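## Task

Complete the stack on the desk beside arm3. Bottom to top: the wooden block with a single big hole, then the small closed carton, then the short square timber piece. Each rests on a long face, sits about centred over the item beneath it, and nothing overhangs the desk edges. All other objects stay on top of the furniture they are on now. The attempt fails if an item from any furniture top ends up resting on the floor without being held. It also fails if any object goes into or beneath furniture, even while gripped. The stack must stand without robot support. At the end, open the grippers and pull the arms away.

## Robot and tools

ROBOTS. There are three identical i2rt Big YAM arms: arm1, arm2 and arm3. Each has six revolute joints, a two-finger gripper and a wrist camera. With joints 1 and 6 at zero and the hand level and pointing forward, the wrist camera rides above the hand and looks toward the fingertips. The hand reaches roughly 1.0 m from the joint-1 axis. The arms act independently and do not wait for each other. The room cameras room_a and room_b are fixed in the room.

FRAMES. Every pose uses one shared scene frame, with its origin on the floor and +z pointing up. "hand" means the point midway between the fingertips (URDF link pinch). The hand's z axis runs along the fingers, and its y axis is the direction in which the fingers open and close. Each robot's foot pose is real but never printed.

JOINTS (absolute targets; radians, except the gripper in metres):
- joint1_rad, -2.879 to 2.879: turns the arm about its foot. Positive is counter-clockwise seen from above. At 0 the arm extends the way its foot faces.
- joint2_rad, 0 to 3.141: shoulder. At 0 the upper arm points backward, about level. Increasing values raise it and then swing it forward.
- joint3_rad, 0 to 3.019: elbow. At 0 the forearm is folded back along the upper arm. Increasing values open it.
- joint4_rad, -1.692 to 1.57: hand pitch. Positive tilts the fingers up.
- joint5_rad, -1.57 to 1.57: sideways swing of the hand. Positive is toward the arm's right.
- joint6_rad, -2.094 to 2.094: hand roll. Positive is clockwise when viewed from behind the hand.
- gripper_m, 0 to 0.093: the gap between the fingertips. Each finger pad pushes with at most about 50–62 N, and some grippers push less.
The tolerances that count as "reached" are ±0.045, 0.14, 0.09, 0.055, 0.03 and 0.035 rad for joints 1 to 6, and ±0.003 m for the gripper. Joints move at different speeds, so the hand can sweep a wide arc between postures.

TOOLS.
- execute_actions(actions, cameras). "actions" is a list holding either no action or exactly one. An action is an object keyed by robot name. Each robot entry contains "joints", a map from joint name to an absolute target (never an offset). Any joint or robot you omit keeps its earlier target and may still be pushing toward it. All motions in the action start together. Example: {"arm1": {"joints": {"gripper_m": 0.05}}, "arm2": {"joints": {"joint1_rad": 0.3}}}. "cameras" lists any of arm1_cam_wrist, arm2_cam_wrist, arm3_cam_wrist, room_a, room_b, or "all". Null or omitted gives all cameras, and [] gives none. An unknown key, an unknown camera name or an out-of-range value rejects the whole call, and nothing moves. An empty actions list only reports the state and images.
- wait(seconds): 0 to 10 s with no new command. It returns the same report as an empty action.
- zoom_image(camera, region): a close-up of the latest full image from that camera. region is [x0, y0, x1, y1] in image pixels, with the origin at the top-left and at most 504 by 504.
- read_manual(section): returns licence texts only ("licences").
- finished_scene(scene): ends scene 1 or 2 permanently and reports success. Its result gives the next scene's goal.

RESULTS. Each result gives every robot's joint_positions and joint torques, plus one image per requested camera. The "pictures" line lists the cameras in image order. Torque readings are noisy, offset and scaled for each arm, and nonzero even in free air. joint_status describes how each commanded joint finished:
- "off_target": the joint stopped short and may still be pushing.
- "contact_stop" or "time_out": the joint now holds where it stopped. A timed-out joint may keep a nearby target and keep pushing; on_its_own lists such cases.
- "not_followed": a safety or self-collision check held back the arm's targets, shown under "joint command not followed" with a "cause:" line. The gripper target still runs. The arm may retry the held-back targets on later actions.
- "limit_stop_at_motor_heat": the joint stopped for overheating. Resend its target.
on_its_own covers motion this call did not command; its "held at" value is the target a joint holds, not its actual position. To relieve a joint that keeps pushing, command it to its reported position. A tiny change from the current position may not move a joint at all. If a call reports a stop, the later calls in that same reply are skipped.

CAMERAS. Calibration follows OpenCV conventions: intrinsics K and distortion D for an 896x504 image, and T_world_to_cam maps scene coordinates into the camera frame. The real cameras can differ slightly (room cameras up to about 2.3° and 9 mm). Wrist-camera poses are derived from joint readings, so they carry extra error. A result lists any camera whose numbers have changed.

CAUTIONS. Never squeeze two robots together, and avoid hard impacts; the self-collision check ignores fingers, gripper housings and cameras, and can react too late. Arms do not stop on contact; they keep pushing hard. Sustained pushing or holding a load heats motors. From 85 °C a MOTOR HOT warning appears, and at 100 °C the arm goes limp and falls (OVER-TEMPERATURE FAULT). Avoid drops, slips, slams and objects landing on the floor or going into or under furniture. Loose objects may occasionally get nudged by something else. The simulation keeps running while you compose replies, and the robot holds its last command during that time. At the end, release every object so the stacks stand on their own, then move the arms clear before calling finished_scene.

Each tool is called after "Request:" as name([rows], argument=value, ...), one row to a line, values as JSON.

## Session

Request:
execute_actions(actions=[])

Scene clock: 0.00 s.
Joint torques (N m, as the arm reports them, + toward a larger angle): no reading
arm1.joint_positions: joint1_rad=-0.871 joint2_rad=+0.538 joint3_rad=+1.557 joint4_rad=-1.426 joint5_rad=+0.264 joint6_rad=+0.341 gripper_m=+0.094
arm1.joint_status: not commanded
arm1.hand: x=-0.2800 y=-1.0407 z=+1.4424 quat_wxyz=(-0.273, +0.618, -0.562, -0.478) (m; scene frame)
arm2.joint_positions: joint1_rad=+0.588 joint2_rad=+0.448 joint3_rad=+1.436 joint4_rad=-1.149 joint5_rad=-0.118 joint6_rad=+0.234 gripper_m=+0.095
arm2.joint_status: not commanded
arm2.hand: x=+0.0904 y=+0.0856 z=+1.5704 quat_wxyz=(-0.596, +0.100, -0.758, -0.245) (m; scene frame)
arm3.joint_positions: joint1_rad=+0.008 joint2_rad=+0.459 joint3_rad=+1.561 joint4_rad=-1.269 joint5_rad=-0.068 joint6_rad=-0.476 gripper_m=+0.095
arm3.joint_status: not commanded
arm3.hand: x=+0.4141 y=+1.1654 z=+1.4990 quat_wxyz=(-0.602, +0.087, -0.762, +0.221) (m; scene frame)
pictures: arm1_cam_wrist, arm2_cam_wrist, arm3_cam_wrist, room_a, room_b
Images, in order (width x height): arm1_cam_wrist 896x504, arm2_cam_wrist 896x504, arm3_cam_wrist 896x504, room_a 896x504, room_b 896x504.

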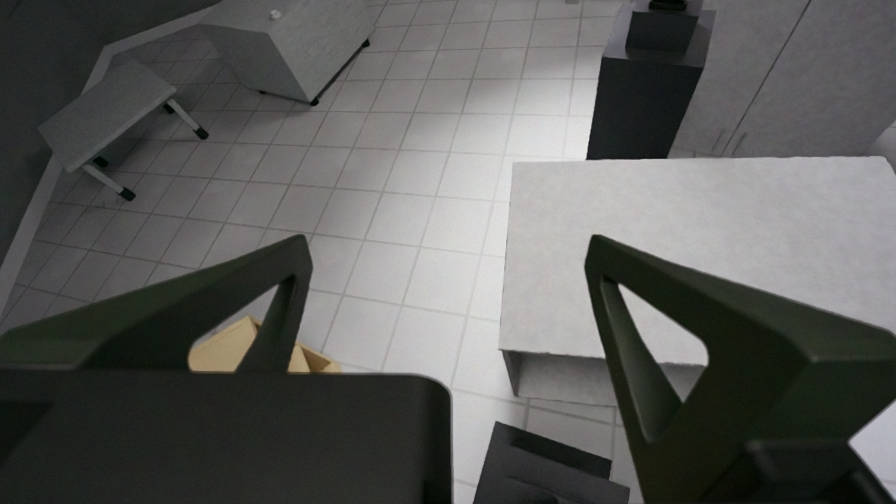

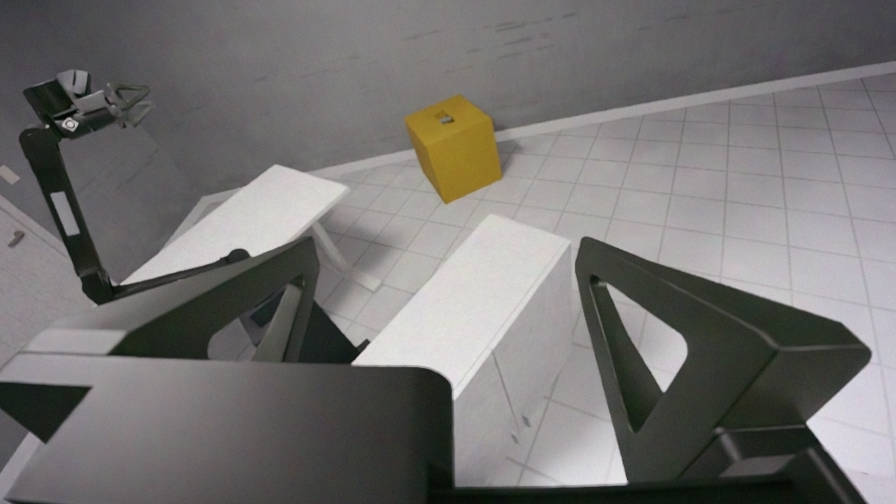

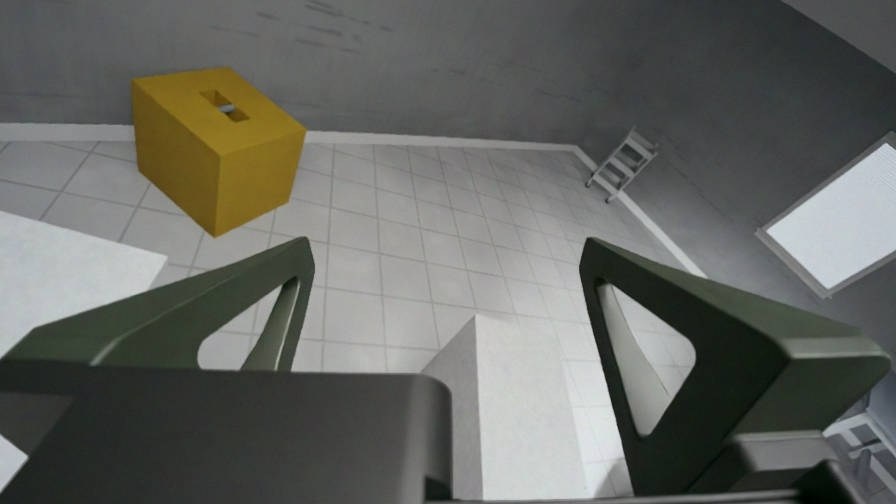

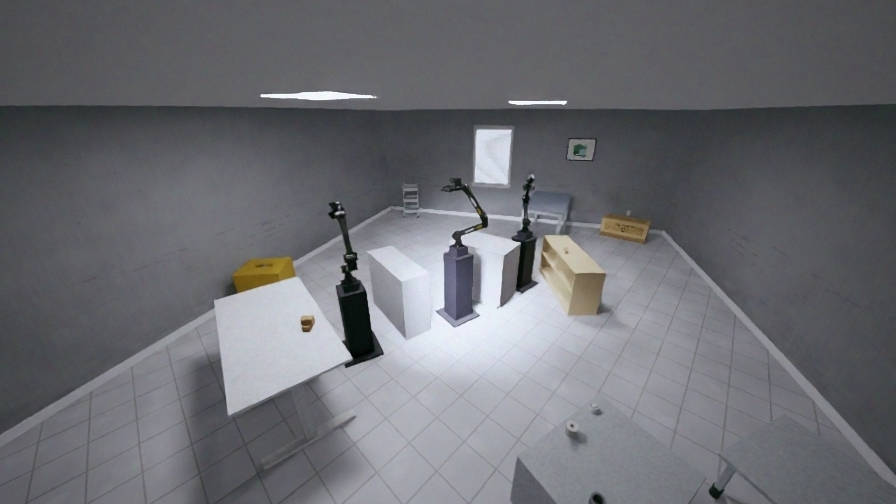

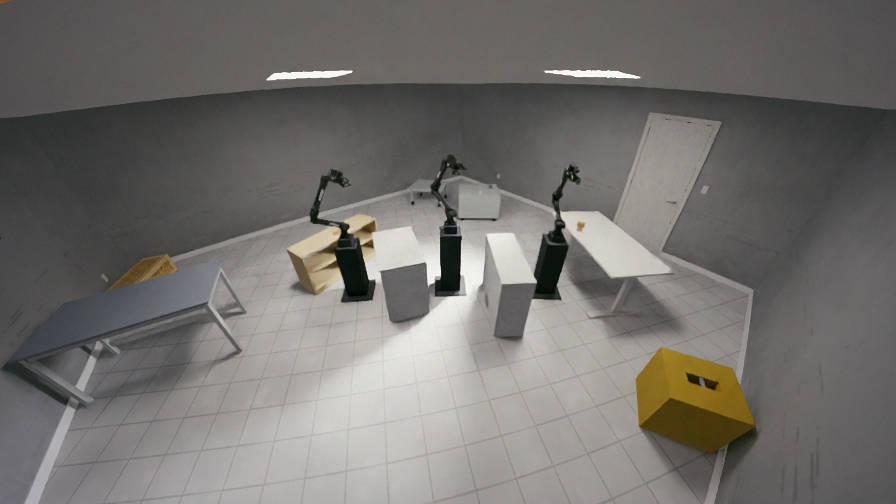

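Request:
zoom_image(camera="room_a", region=[260, 280, 380, 360])

Request:
zoom_image(camera="room_a", region=[430, 160, 630, 330])

Request:
zoom_image(camera="room_b", region=[280, 150, 680, 340])

Region (260, 280, 380, 360) of room_a's 896x504 image, scaled by 4.200, with more detail than that image has.

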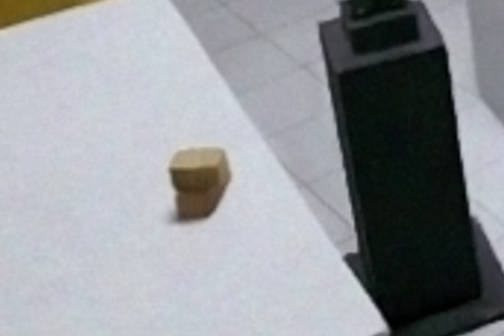

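Region (430, 160, 630, 330) of room_a's 896x504 image, scaled by 2.520, with more detail than that image has; it fills the top 428 rows of this view, and the rest is white.

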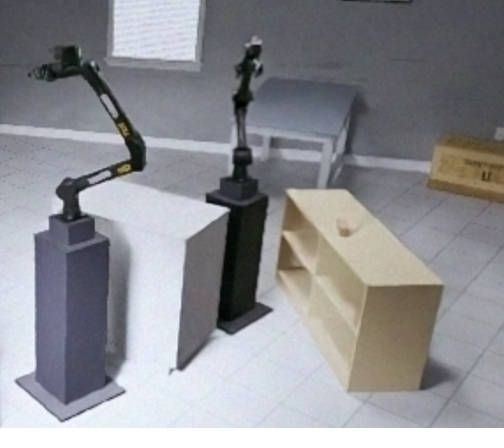

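Region (280, 150, 680, 340) of room_b's 896x504 image, scaled by 1.260, with more detail than that image has; it fills the top 239 rows of this view, and the rest is white.

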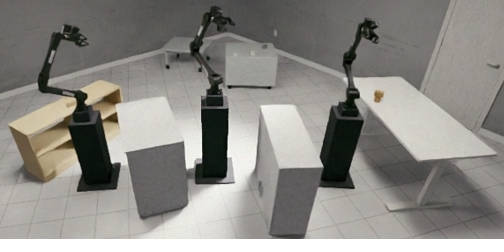

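Request:
execute_actions([
  {"arm1":{"joints":{"joint1_rad":0.545,"joint2_rad":2.0,"joint3_rad":1.274,"joint4_rad":-0.174,"joint5_rad":0,"joint6_rad":0}},"arm3":{"joints":{"joint1_rad":2.495,"joint2_rad":1.61,"joint3_rad":1.283,"joint4_rad":-0.57,"joint5_rad":0,"joint6_rad":0}}},
])

Scene clock: 23.97 s.
Joint torques (N m, as the arm reports them, + toward a larger angle): arm1=[ -0.41 -16.13   8.61   2.29   0.02  -0.06] | arm2=[-0.37  4.08  7.81  1.95 -0.01  0.01] | arm3=[ -1.2  -16.39   8.33   2.59   0.16   0.14]
arm1.joint_positions: joint1_rad=+0.550 joint2_rad=+2.004 joint3_rad=+1.264 joint4_rad=-0.198 joint5_rad=-0.001 joint6_rad=+0.006 gripper_m=+0.094
arm1.joint_status: all done
arm1.hand: x=-0.8249 y=-1.4917 z=+0.8165 quat_wxyz=(+0.078, +0.928, +0.209, -0.298) (m; scene frame)
arm2.joint_positions: joint1_rad=+0.588 joint2_rad=+0.448 joint3_rad=+1.436 joint4_rad=-1.149 joint5_rad=-0.118 joint6_rad=+0.234 gripper_m=+0.095
arm2.joint_status: not commanded
arm2.hand: x=+0.0904 y=+0.0856 z=+1.5704 quat_wxyz=(-0.596, +0.100, -0.758, -0.245) (m; scene frame)
arm3.joint_positions: joint1_rad=+2.501 joint2_rad=+1.620 joint3_rad=+1.286 joint4_rad=-0.588 joint5_rad=+0.001 joint6_rad=-0.013 gripper_m=+0.095
arm3.joint_status: all done
arm3.hand: x=-0.0725 y=+1.6982 z=+1.0305 quat_wxyz=(-0.147, +0.843, -0.431, -0.287) (m; scene frame)
pictures: arm1_cam_wrist, arm2_cam_wrist, arm3_cam_wrist, room_a, room_b
camera_calibration (this result's frames):
arm1_cam_wrist: T_world_to_cam=[[-0.437499, 0.899101, -0.0145473, 0.98976], [0.899172, 0.437585, 0.00319276, 1.39692], [0.00923629, -0.0116837, -0.999889, 0.929423], [0, 0, 0, 1]] pos_world=[-0.831639, -1.49031, 0.939258]
arm3_cam_wrist: T_world_to_cam=[[0.810603, 0.585588, 0.00315284, -0.937145], [0.585338, -0.810073, -0.0340666, 1.45801], [-0.017395, 0.0294599, -0.999415, 1.10306], [0, 0, 0, 1]] pos_world=[-0.0745899, 1.69738, 1.15503]
Images, in order (width x height): arm1_cam_wrist 896x504, arm2_cam_wrist 896x504, arm3_cam_wrist 896x504, room_a 896x504, room_b 896x504.

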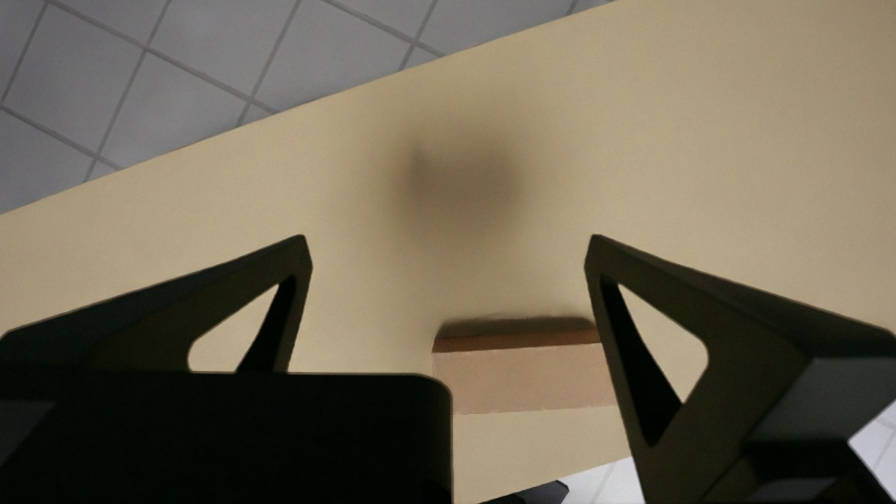

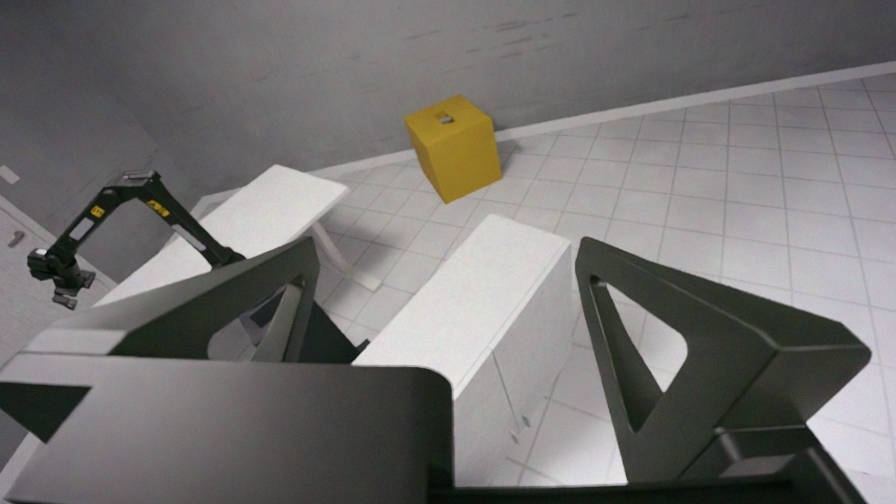

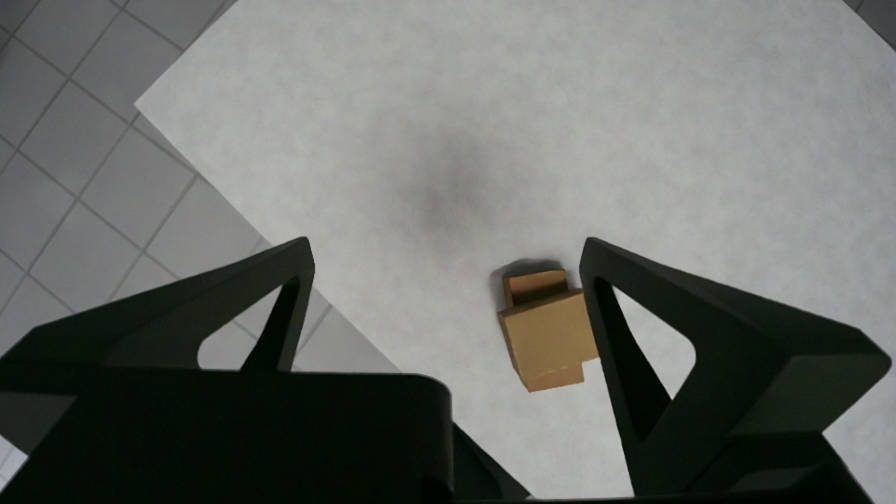

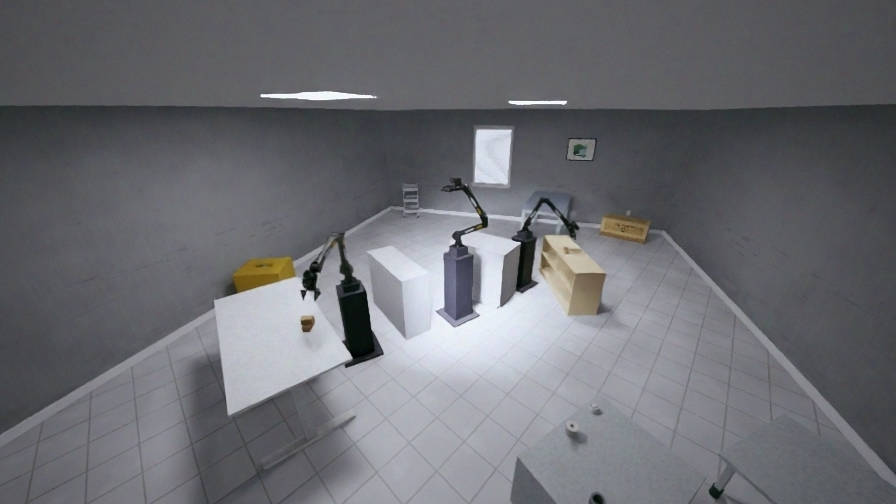

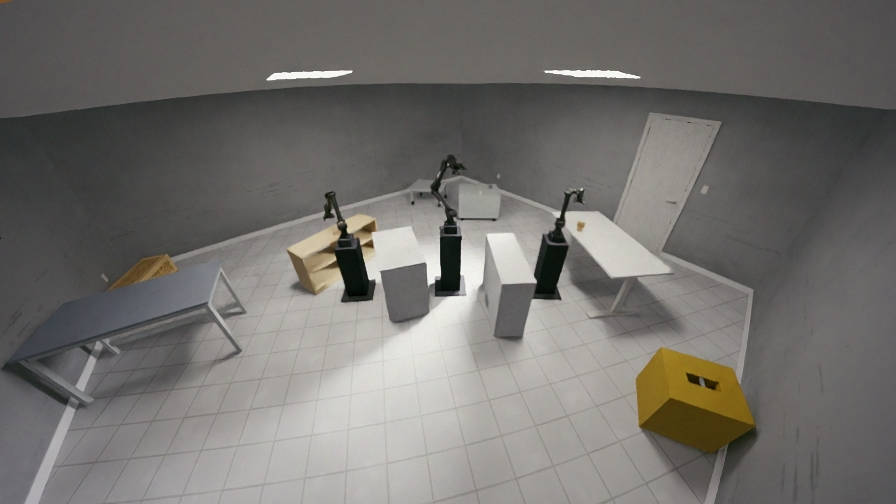

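Request:
zoom_image(camera="arm1_cam_wrist", region=[400, 290, 740, 480])

Request:
zoom_image(camera="arm3_cam_wrist", region=[470, 240, 670, 410])

Region (400, 290, 740, 480) of arm1_cam_wrist's 896x504 image, scaled by 1.482, with more detail than that image has; it fills the top 282 rows of this view, and the rest is white.

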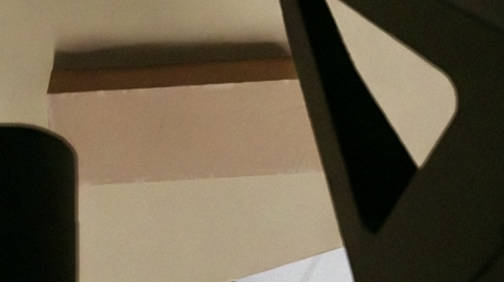

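Region (470, 240, 670, 410) of arm3_cam_wrist's 896x504 image, scaled by 2.520, with more detail than that image has; it fills the top 428 rows of this view, and the rest is white.

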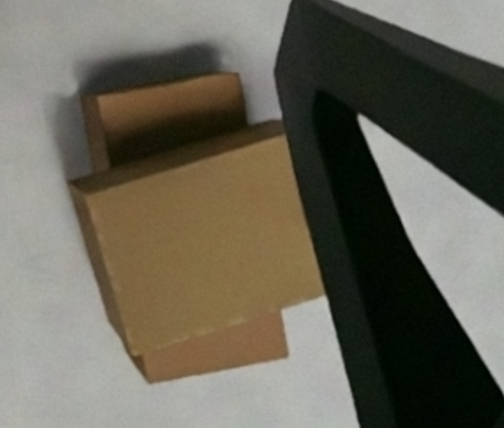

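Request:
execute_actions([
  {"arm1":{"joints":{"joint1_rad":0.451,"joint2_rad":1.658,"joint3_rad":0.735,"joint4_rad":-0.006}},"arm2":{"joints":{"joint1_rad":-1.70,"joint2_rad":1.39,"joint3_rad":0.767,"joint4_rad":-0.306,"joint5_rad":0,"joint6_rad":0}},"arm3":{"joints":{"joint1_rad":2.355,"joint2_rad":1.29,"joint3_rad":0.954,"joint4_rad":-0.594}}},
], cameras=["arm1_cam_wrist","arm2_cam_wrist","arm3_cam_wrist"])

Scene clock: 40.87 s.
Joint torques (N m, as the arm reports them, + toward a larger angle): arm1=[ 0.5  -9.34  7.62  2.12 -0.01 -0.06] | arm2=[-0.21 -8.66  8.72  1.76 -0.02 -0.07] | arm3=[-0.49 -8.25  8.12  1.49  0.16  0.12]
arm1.joint_positions: joint1_rad=+0.444 joint2_rad=+1.653 joint3_rad=+0.722 joint4_rad=-0.027 joint5_rad=+0.000 joint6_rad=+0.006 gripper_m=+0.094
arm1.joint_status: all done
arm1.hand: x=-0.6841 y=-1.3646 z=+0.8221 quat_wxyz=(+0.059, +0.941, +0.160, -0.292) (m; scene frame)
arm2.joint_positions: joint1_rad=-1.703 joint2_rad=+1.371 joint3_rad=+0.758 joint4_rad=-0.318 joint5_rad=+0.000 joint6_rad=+0.010 gripper_m=+0.095
arm2.joint_status: all done
arm2.hand: x=-0.2069 y=-0.4444 z=+1.0373 quat_wxyz=(-0.182, -0.771, -0.553, +0.259) (m; scene frame)
arm3.joint_positions: joint1_rad=+2.352 joint2_rad=+1.280 joint3_rad=+0.960 joint4_rad=-0.588 joint5_rad=+0.001 joint6_rad=-0.011 gripper_m=+0.095
arm3.joint_status: all done
arm3.hand: x=+0.0628 y=+1.6335 z=+1.0435 quat_wxyz=(-0.170, +0.806, -0.492, -0.281) (m; scene frame)
pictures: arm1_cam_wrist, arm2_cam_wrist, arm3_cam_wrist
camera_calibration (this result's frames):
arm1_cam_wrist: T_world_to_cam=[[-0.338757, 0.940783, -0.0130593, 1.06034], [0.94049, 0.338983, 0.0238544, 1.09134], [0.0268686, -0.00420129, -0.99963, 0.957321], [0, 0, 0, 1]] pos_world=[-0.692915, -1.36347, 0.944781]
arm2_cam_wrist: T_world_to_cam=[[-0.945894, 0.324455, 0.00376811, -0.0531271], [0.324273, 0.945649, -0.0244074, 0.517007], [-0.0114824, -0.0218649, -0.999695, 1.15188], [0, 0, 0, 1]] pos_world=[-0.204678, -0.446483, 1.16435]
arm3_cam_wrist: T_world_to_cam=[[0.889067, 0.457775, 0.00130548, -0.803249], [0.457326, -0.888061, -0.0469194, 1.47575], [-0.0203192, 0.0423115, -0.998898, 1.09901], [0, 0, 0, 1]] pos_world=[0.0615736, 1.63176, 1.16809]
Images, in order (width x height): arm1_cam_wrist 896x504, arm2_cam_wrist 896x504, arm3_cam_wrist 896x504.

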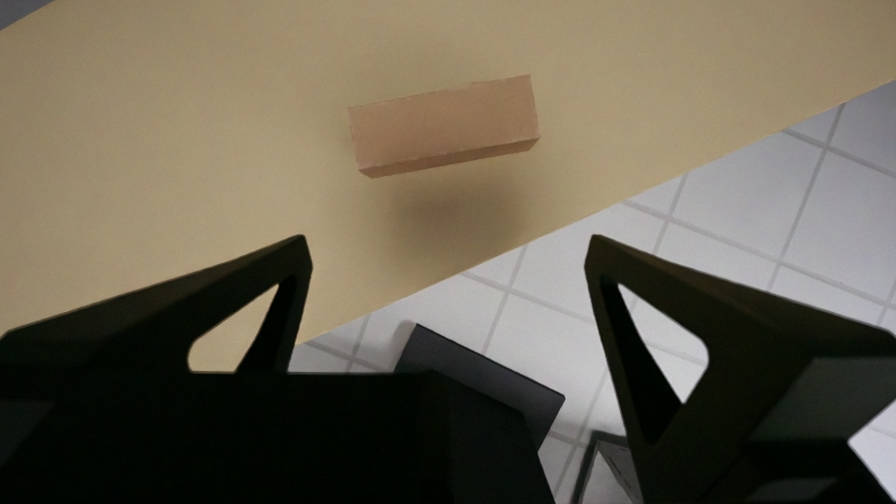

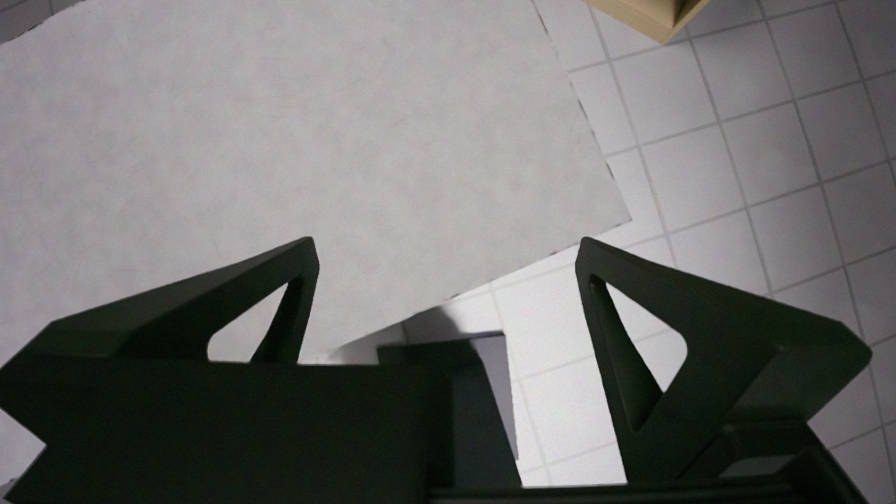

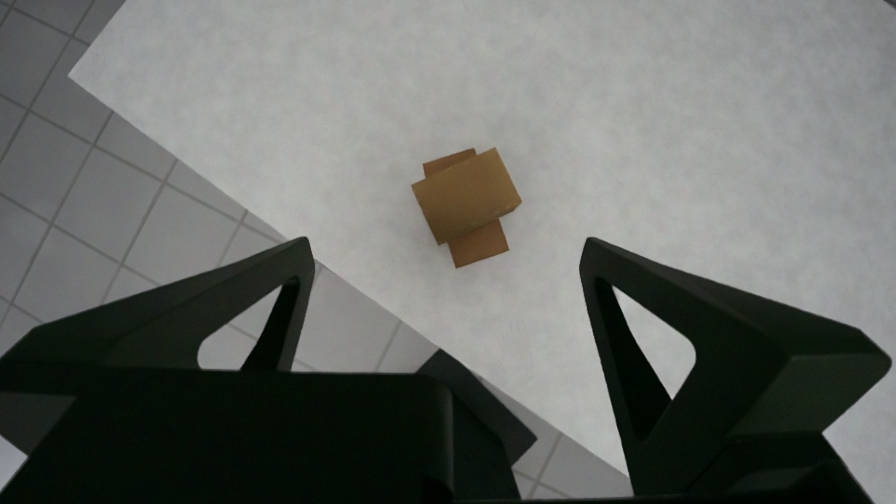

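Request:
zoom_image(camera="arm1_cam_wrist", region=[330, 60, 558, 200])

Request:
zoom_image(camera="arm3_cam_wrist", region=[400, 130, 540, 280])

Region (330, 60, 558, 200) of arm1_cam_wrist's 896x504 image, scaled by 2.211, with more detail than that image has; it fills the top 309 rows of this view, and the rest is white.

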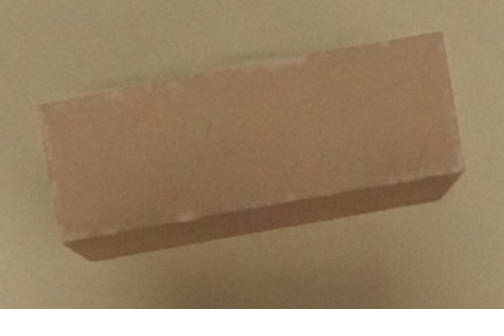

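Region (400, 130, 540, 280) of arm3_cam_wrist's 896x504 image, scaled by 3.360, with more detail than that image has; it fills the left 470 columns of this view, and the rest is white.

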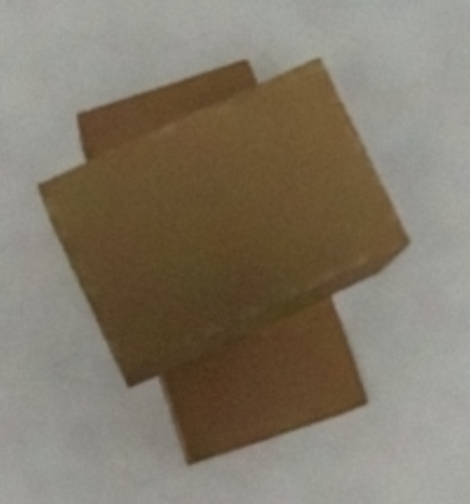

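Request:
execute_actions([
  {"arm1":{"joints":{"joint1_rad":0.447,"joint2_rad":2.084,"joint3_rad":1.505,"joint4_rad":-0.97,"joint6_rad":1.408}},"arm2":{"joints":{"joint1_rad":-1.95}},"arm3":{"joints":{"joint1_rad":-1.55}}},
], cameras=["arm1_cam_wrist","arm2_cam_wrist","arm3_cam_wrist"])

Scene clock: 66.53 s.
Joint torques (N m, as the arm reports them, + toward a larger angle): arm1=[  0.16 -16.73   9.42  -0.74   0.09   0.08] | arm2=[ 0.25 -8.63  8.72  1.77 -0.02 -0.06] | arm3=[-0.61 -9.15  8.07  1.47  0.18  0.12]
arm1.joint_positions: joint1_rad=+0.444 joint2_rad=+2.089 joint3_rad=+1.482 joint4_rad=-0.954 joint5_rad=+0.000 joint6_rad=+1.400 gripper_m=+0.094
arm1.joint_status: all done
arm1.hand: x=-0.7722 y=-1.3970 z=+0.7889 quat_wxyz=(+0.005, +0.865, -0.502, +0.005) (m; scene frame)
arm2.joint_positions: joint1_rad=-1.959 joint2_rad=+1.371 joint3_rad=+0.758 joint4_rad=-0.318 joint5_rad=+0.000 joint6_rad=+0.009 gripper_m=+0.095
arm2.joint_status: all done
arm2.hand: x=-0.3157 y=-0.3919 z=+1.0387 quat_wxyz=(-0.148, -0.834, -0.450, +0.281) (m; scene frame)
arm3.joint_positions: joint1_rad=-1.555 joint2_rad=+1.288 joint3_rad=+0.960 joint4_rad=-0.588 joint5_rad=+0.001 joint6_rad=-0.011 gripper_m=+0.095
arm3.joint_status: all done
arm3.hand: x=+0.1390 y=+0.7226 z=+1.0375 quat_wxyz=(-0.186, -0.757, -0.568, +0.264) (m; scene frame)
pictures: arm1_cam_wrist, arm2_cam_wrist, arm3_cam_wrist
camera_calibration (this result's frames):
arm1_cam_wrist: T_world_to_cam=[[0.866041, 0.49997, -0.00175501, 1.36621], [0.40115, -0.692762, 0.599298, -1.12574], [0.298416, -0.519721, -0.800524, 0.258763], [0, 0, 0, 1]] pos_world=[-0.808826, -1.32845, 0.884196]
arm2_cam_wrist: T_world_to_cam=[[-0.833399, 0.552663, 0.00307726, -0.0474233], [0.55239, 0.833139, -0.0272721, 0.533606], [-0.0176361, -0.0210287, -0.999623, 1.15146], [0, 0, 0, 1]] pos_world=[-0.313974, -0.394145, 1.16572]
arm3_cam_wrist: T_world_to_cam=[[-0.958091, 0.285715, 0.0206861, -0.0930204], [0.284929, 0.957936, -0.0342509, -0.69145], [-0.029602, -0.0269215, -0.999199, 1.18476], [0, 0, 0, 1]] pos_world=[0.142964, 0.720838, 1.16205]
Images, in order (width x height): arm1_cam_wrist 896x504, arm2_cam_wrist 896x504, arm3_cam_wrist 896x504.

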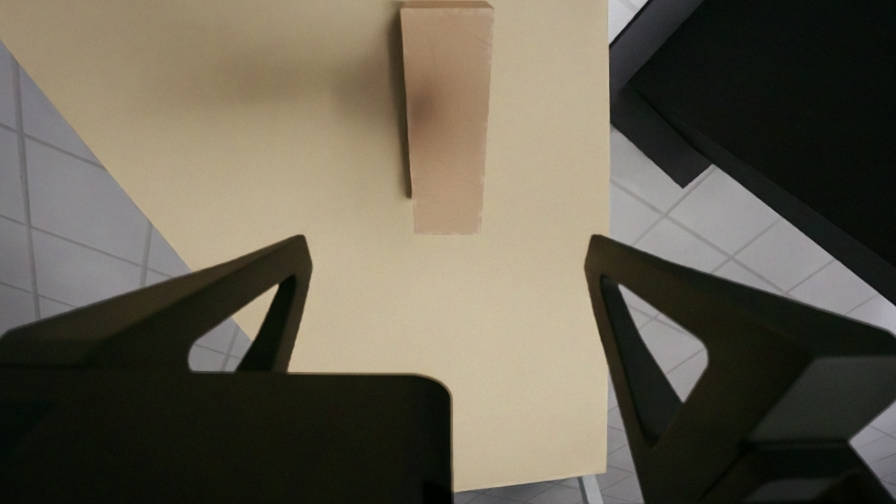

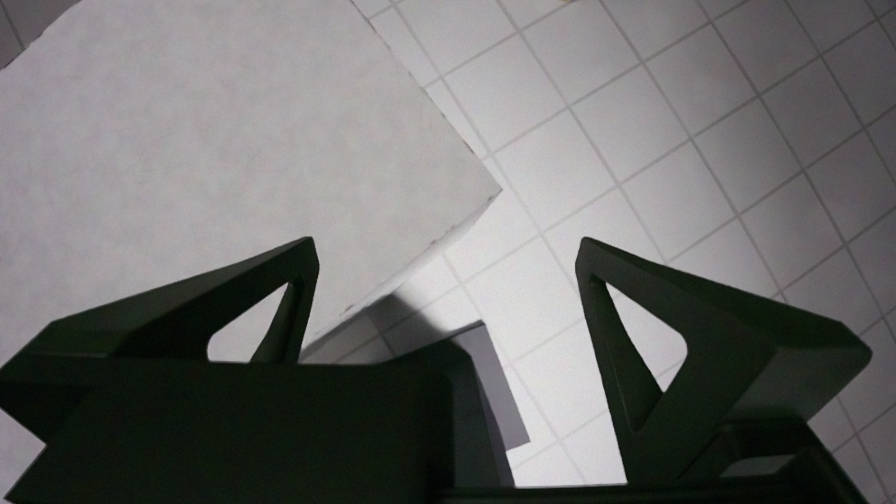

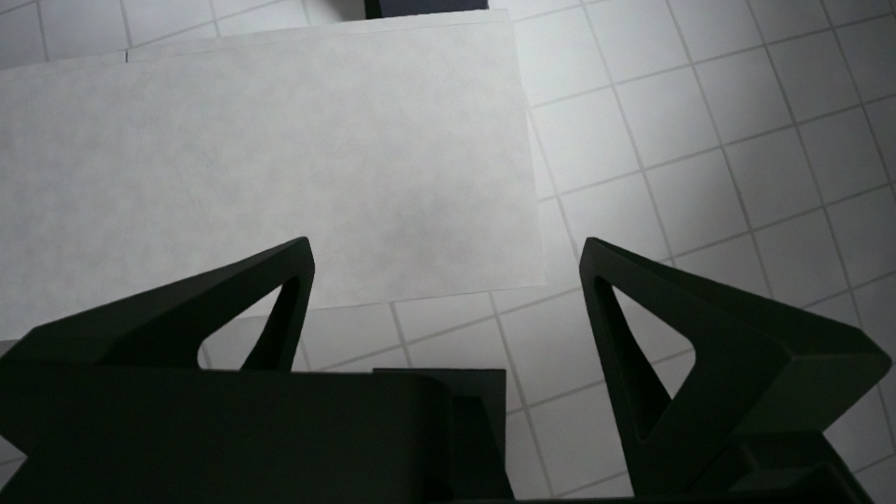

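Request:
execute_actions([
  {"arm1":{"joints":{"joint2_rad":2.35,"joint4_rad":-0.69}},"arm2":{"joints":{"joint1_rad":-0.6}},"arm3":{"joints":{"joint1_rad":-1.8}}},
], cameras=["arm1_cam_wrist","arm3_cam_wrist"])

Scene clock: 75.20 s.
Joint torques (N m, as the arm reports them, + toward a larger angle): arm1=[  0.32 -18.1    7.1    0.66   0.12   0.06] | arm2=[-0.76 -8.75  8.62  1.75  0.04 -0.05] | arm3=[-0.52 -9.13  8.08  1.47  0.17  0.12]
arm1.joint_positions: joint1_rad=+0.444 joint2_rad=+2.358 joint3_rad=+1.491 joint4_rad=-0.706 joint5_rad=-0.001 joint6_rad=+1.402 gripper_m=+0.094
arm1.joint_status: all done
arm1.hand: x=-0.7702 y=-1.3989 z=+0.6392 quat_wxyz=(+0.001, +0.864, -0.503, +0.009) (m; scene frame)
arm2.joint_positions: joint1_rad=-0.598 joint2_rad=+1.371 joint3_rad=+0.758 joint4_rad=-0.318 joint5_rad=-0.001 joint6_rad=+0.008 gripper_m=+0.095
arm2.joint_status: all done
arm2.hand: x=+0.2761 y=-0.3304 z=+1.0310 quat_wxyz=(-0.286, -0.366, -0.877, +0.121) (m; scene frame)
arm3.joint_positions: joint1_rad=-1.806 joint2_rad=+1.288 joint3_rad=+0.960 joint4_rad=-0.588 joint5_rad=+0.001 joint6_rad=-0.011 gripper_m=+0.095
arm3.joint_status: all done
arm3.hand: x=+0.0267 y=+0.7733 z=+1.0388 quat_wxyz=(-0.153, -0.822, -0.469, +0.286) (m; scene frame)
pictures: arm1_cam_wrist, arm3_cam_wrist
camera_calibration (this result's frames):
arm1_cam_wrist: T_world_to_cam=[[0.866667, 0.498784, 0.010154, 1.35634], [0.393152, -0.695372, 0.601572, -1.04944], [0.307115, -0.517371, -0.798754, 0.146152], [0, 0, 0, 1]] pos_world=[-0.807791, -1.33066, 0.734282]
arm3_cam_wrist: T_world_to_cam=[[-0.857289, 0.514449, 0.0199454, -0.393932], [0.513571, 0.857255, -0.036872, -0.633507], [-0.036067, -0.0213666, -0.999121, 1.17989], [0, 0, 0, 1]] pos_world=[0.0301927, 0.770945, 1.16335]
Images, in order (width x height): arm1_cam_wrist 896x504, arm3_cam_wrist 896x504.

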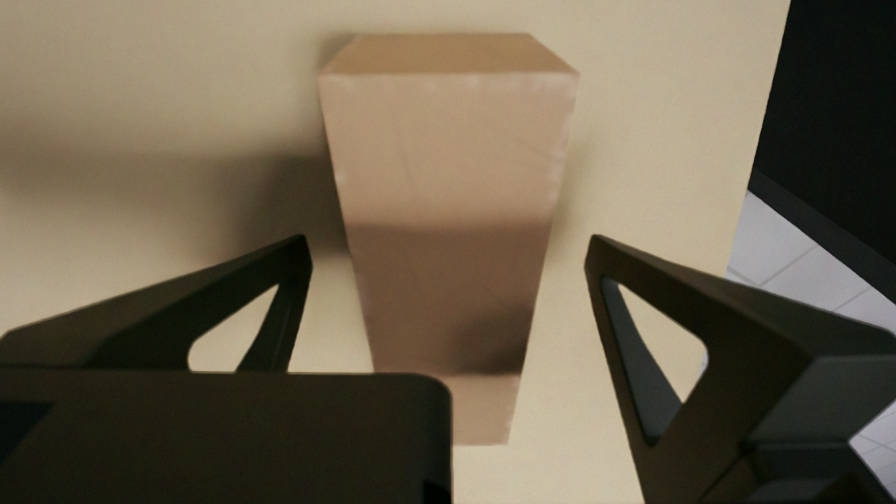

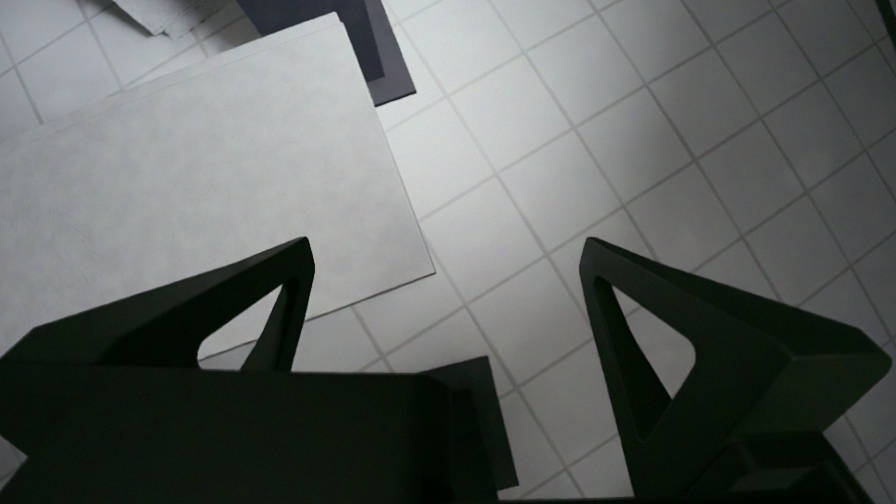

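Request:
execute_actions([
  {"arm1":{"joints":{"gripper_m":0.03}},"arm3":{"joints":{"joint1_rad":-0.5}}},
], cameras=["arm1_cam_wrist"])

Scene clock: 77.93 s.
Joint torques (N m, as the arm reports them, + toward a larger angle): arm1=[  0.28 -17.87   7.07   0.66   0.13   0.07] | arm2=[-0.68 -8.78  8.62  1.76  0.04 -0.05] | arm3=[-1.33 -9.28  8.05  1.46  0.18  0.11]
arm1.joint_positions: joint1_rad=+0.444 joint2_rad=+2.358 joint3_rad=+1.491 joint4_rad=-0.705 joint5_rad=-0.001 joint6_rad=+1.402 gripper_m=+0.045
arm1.joint_status: gripper_m off_target (ended at +0.045, target +0.030)
arm1.hand: x=-0.7703 y=-1.3989 z=+0.6392 quat_wxyz=(+0.001, +0.864, -0.503, +0.009) (m; scene frame)
arm2.joint_positions: joint1_rad=-0.598 joint2_rad=+1.371 joint3_rad=+0.758 joint4_rad=-0.318 joint5_rad=-0.001 joint6_rad=+0.008 gripper_m=+0.095
arm2.joint_status: not commanded
arm2.hand: x=+0.2761 y=-0.3304 z=+1.0310 quat_wxyz=(-0.286, -0.366, -0.877, +0.121) (m; scene frame)
arm3.joint_positions: joint1_rad=-0.496 joint2_rad=+1.288 joint3_rad=+0.960 joint4_rad=-0.588 joint5_rad=+0.000 joint6_rad=-0.011 gripper_m=+0.095
arm3.joint_status: all done
arm3.hand: x=+0.6239 y=+0.8366 z=+1.0325 quat_wxyz=(-0.290, -0.368, -0.874, +0.130) (m; scene frame)
pictures: arm1_cam_wrist
camera_calibration (this result's frames):
arm1_cam_wrist: T_world_to_cam=[[0.866673, 0.49878, 0.00977836, 1.35667], [0.393364, -0.695296, 0.601521, -1.04913], [0.306826, -0.517476, -0.798797, 0.145819], [0, 0, 0, 1]] pos_world=[-0.807844, -1.33068, 0.734285]
Images, in order (width x height): arm1_cam_wrist 896x504.

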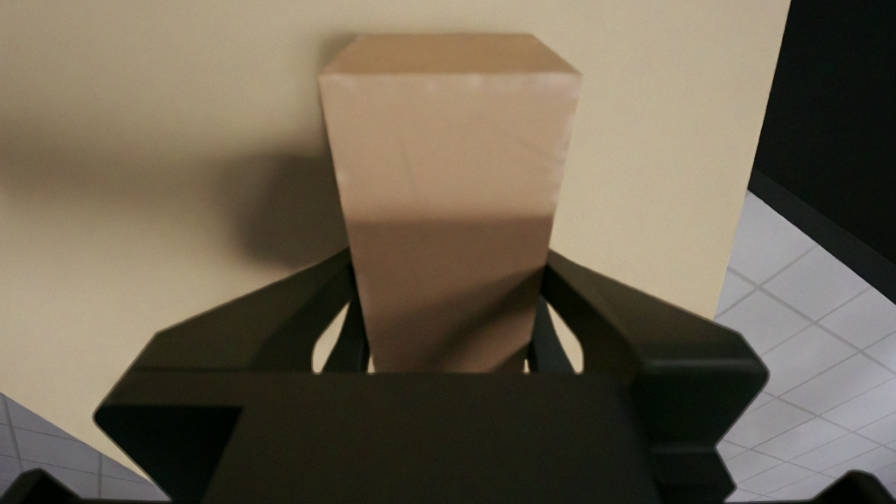

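Request:
execute_actions([
  {"arm1":{"joints":{"joint2_rad":1.945,"joint3_rad":1.66,"joint4_rad":-1.27}}},
], cameras=[])

Request:
execute_actions([
  {"arm1":{"joints":{"joint1_rad":-1.718}}},
], cameras=["arm1_cam_wrist","room_b"])

Scene clock: 88.13 s.
Joint torques (N m, as the arm reports them, + toward a larger angle): arm1=[  0.14 -17.1    9.92  -0.79   0.13   0.07] | arm2=[-0.74 -8.77  8.62  1.75  0.04 -0.05] | arm3=[-1.34 -9.28  8.04  1.46  0.18  0.11]
arm1.joint_positions: joint1_rad=+0.444 joint2_rad=+1.955 joint3_rad=+1.645 joint4_rad=-1.253 joint5_rad=-0.001 joint6_rad=+1.402 gripper_m=+0.045
arm1.joint_status: all done
arm1.hand: x=-0.7813 y=-1.3986 z=+0.9202 quat_wxyz=(+0.004, +0.864, -0.503, +0.006) (m; scene frame)
arm2.joint_positions: joint1_rad=-0.598 joint2_rad=+1.371 joint3_rad=+0.758 joint4_rad=-0.318 joint5_rad=-0.001 joint6_rad=+0.008 gripper_m=+0.095
arm2.joint_status: not commanded
arm2.hand: x=+0.2761 y=-0.3304 z=+1.0310 quat_wxyz=(-0.286, -0.366, -0.877, +0.121) (m; scene frame)
arm3.joint_positions: joint1_rad=-0.496 joint2_rad=+1.288 joint3_rad=+0.960 joint4_rad=-0.588 joint5_rad=+0.000 joint6_rad=-0.011 gripper_m=+0.095
arm3.joint_status: not commanded
arm3.hand: x=+0.6239 y=+0.8366 z=+1.0325 quat_wxyz=(-0.290, -0.368, -0.874, +0.130) (m; scene frame)
pictures: none
No camera images: the call's "cameras" was empty. Leave "cameras" out to get every camera's image.

Scene clock: 90.47 s.
Joint torques (N m, as the arm reports them, + toward a larger angle): arm1=[ -0.08 -16.91   9.91  -0.75   0.02   0.07] | arm2=[-0.68 -8.78  8.63  1.74  0.04 -0.05] | arm3=[-1.36 -9.29  8.05  1.45  0.18  0.11]
arm1.joint_positions: joint1_rad=-1.724 joint2_rad=+1.955 joint3_rad=+1.645 joint4_rad=-1.253 joint5_rad=+0.002 joint6_rad=+1.402 gripper_m=+0.045
arm1.joint_status: all done
arm1.hand: x=-0.0770 y=-0.6232 z=+0.9211 quat_wxyz=(-0.008, -0.040, -0.999, +0.002) (m; scene frame)
arm2.joint_positions: joint1_rad=-0.598 joint2_rad=+1.371 joint3_rad=+0.758 joint4_rad=-0.318 joint5_rad=-0.001 joint6_rad=+0.008 gripper_m=+0.095
arm2.joint_status: not commanded
arm2.hand: x=+0.2761 y=-0.3304 z=+1.0310 quat_wxyz=(-0.286, -0.366, -0.877, +0.121) (m; scene frame)
arm3.joint_positions: joint1_rad=-0.496 joint2_rad=+1.288 joint3_rad=+0.960 joint4_rad=-0.588 joint5_rad=+0.000 joint6_rad=-0.011 gripper_m=+0.095
arm3.joint_status: not commanded
arm3.hand: x=+0.6239 y=+0.8366 z=+1.0325 quat_wxyz=(-0.290, -0.368, -0.874, +0.130) (m; scene frame)
pictures: arm1_cam_wrist, room_b
camera_calibration (this result's frames):
arm1_cam_wrist: T_world_to_cam=[[-0.0753332, -0.997146, 0.00487731, -0.634078], [-0.816116, 0.0644656, 0.574281, -0.54661], [-0.572957, 0.039282, -0.818644, 0.857267], [0, 0, 0, 1]] pos_world=[-0.0026873, -0.630707, 1.0188]
Images, in order (width x height): arm1_cam_wrist 896x504, room_b 896x504.

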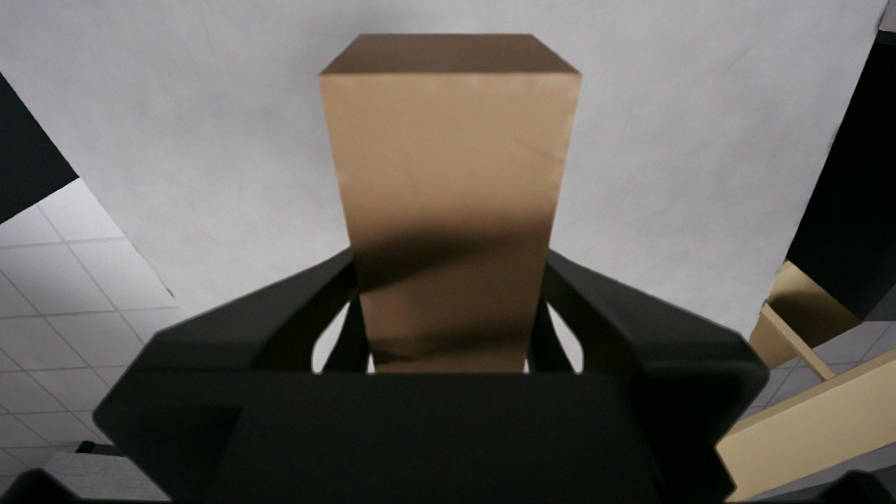

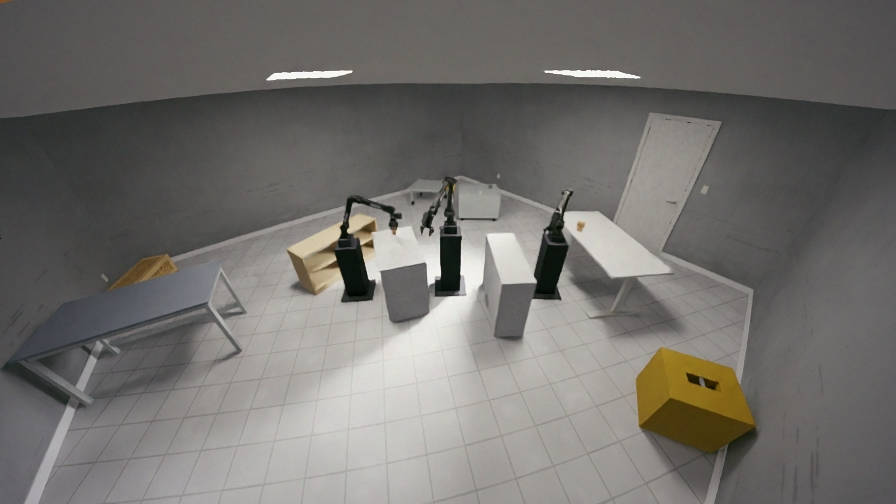

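Request:
execute_actions([
  {"arm1":{"joints":{"joint2_rad":2.113,"joint4_rad":-1.08}}},
], cameras=["arm1_cam_wrist","room_b"])

Request:
zoom_image(camera="room_b", region=[360, 190, 450, 270])

Scene clock: 93.97 s.
Joint torques (N m, as the arm reports them, + toward a larger angle): arm1=[ -0.28 -18.65   9.41   0.6    0.14   0.06] | arm2=[-0.68 -8.75  8.62  1.75  0.04 -0.05] | arm3=[-1.37 -9.29  8.03  1.46  0.18  0.11]
arm1.joint_positions: joint1_rad=-1.724 joint2_rad=+2.134 joint3_rad=+1.644 joint4_rad=-1.094 joint5_rad=-0.001 joint6_rad=+1.403 gripper_m=+0.045
arm1.joint_status: all done
arm1.hand: x=-0.0707 y=-0.6023 z=+0.8162 quat_wxyz=(-0.005, -0.041, -0.999, +0.012) (m; scene frame)
arm2.joint_positions: joint1_rad=-0.598 joint2_rad=+1.371 joint3_rad=+0.758 joint4_rad=-0.318 joint5_rad=-0.001 joint6_rad=+0.008 gripper_m=+0.095
arm2.joint_status: not commanded
arm2.hand: x=+0.2761 y=-0.3304 z=+1.0310 quat_wxyz=(-0.286, -0.366, -0.877, +0.121) (m; scene frame)
arm3.joint_positions: joint1_rad=-0.496 joint2_rad=+1.288 joint3_rad=+0.960 joint4_rad=-0.588 joint5_rad=+0.000 joint6_rad=-0.011 gripper_m=+0.095
arm3.joint_status: not commanded
arm3.hand: x=+0.6239 y=+0.8366 z=+1.0325 quat_wxyz=(-0.290, -0.368, -0.874, +0.130) (m; scene frame)
pictures: arm1_cam_wrist, room_b
camera_calibration (this result's frames):
arm1_cam_wrist: T_world_to_cam=[[-0.0759445, -0.996795, 0.0251355, -0.628647], [-0.811802, 0.076448, 0.578907, -0.478804], [-0.578973, 0.0235597, -0.815006, 0.761331], [0, 0, 0, 1]] pos_world=[0.00435457, -0.607965, 0.913474]
Images, in order (width x height): arm1_cam_wrist 896x504, room_b 896x504.

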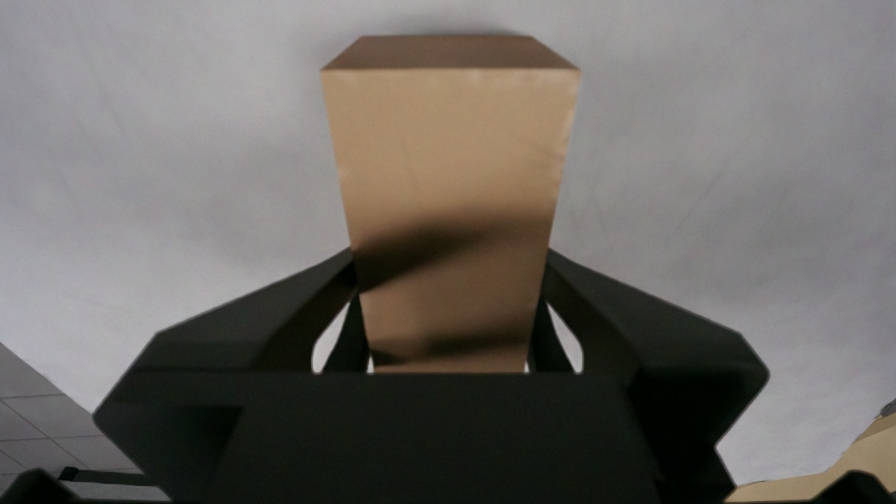

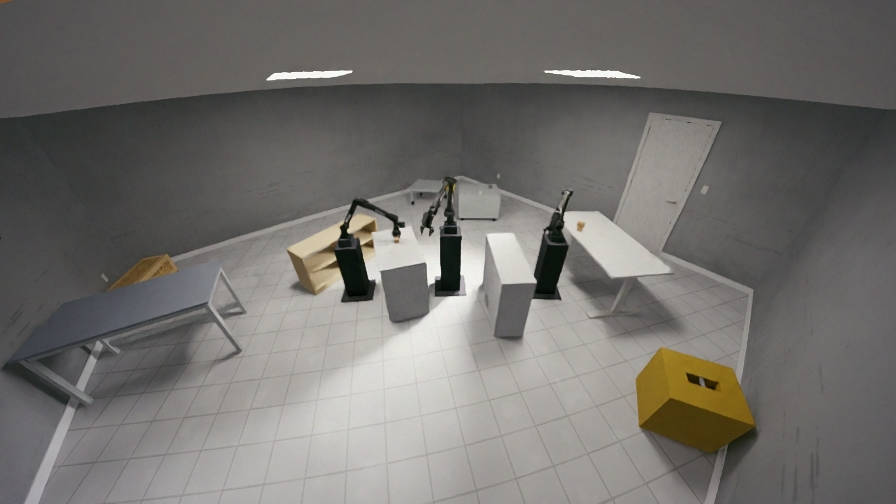

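Region (360, 190, 450, 270) of room_b's 896x504 image, scaled by 5.600, with more detail than that image has.

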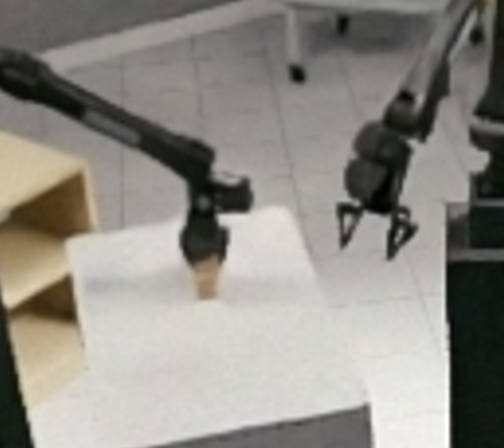

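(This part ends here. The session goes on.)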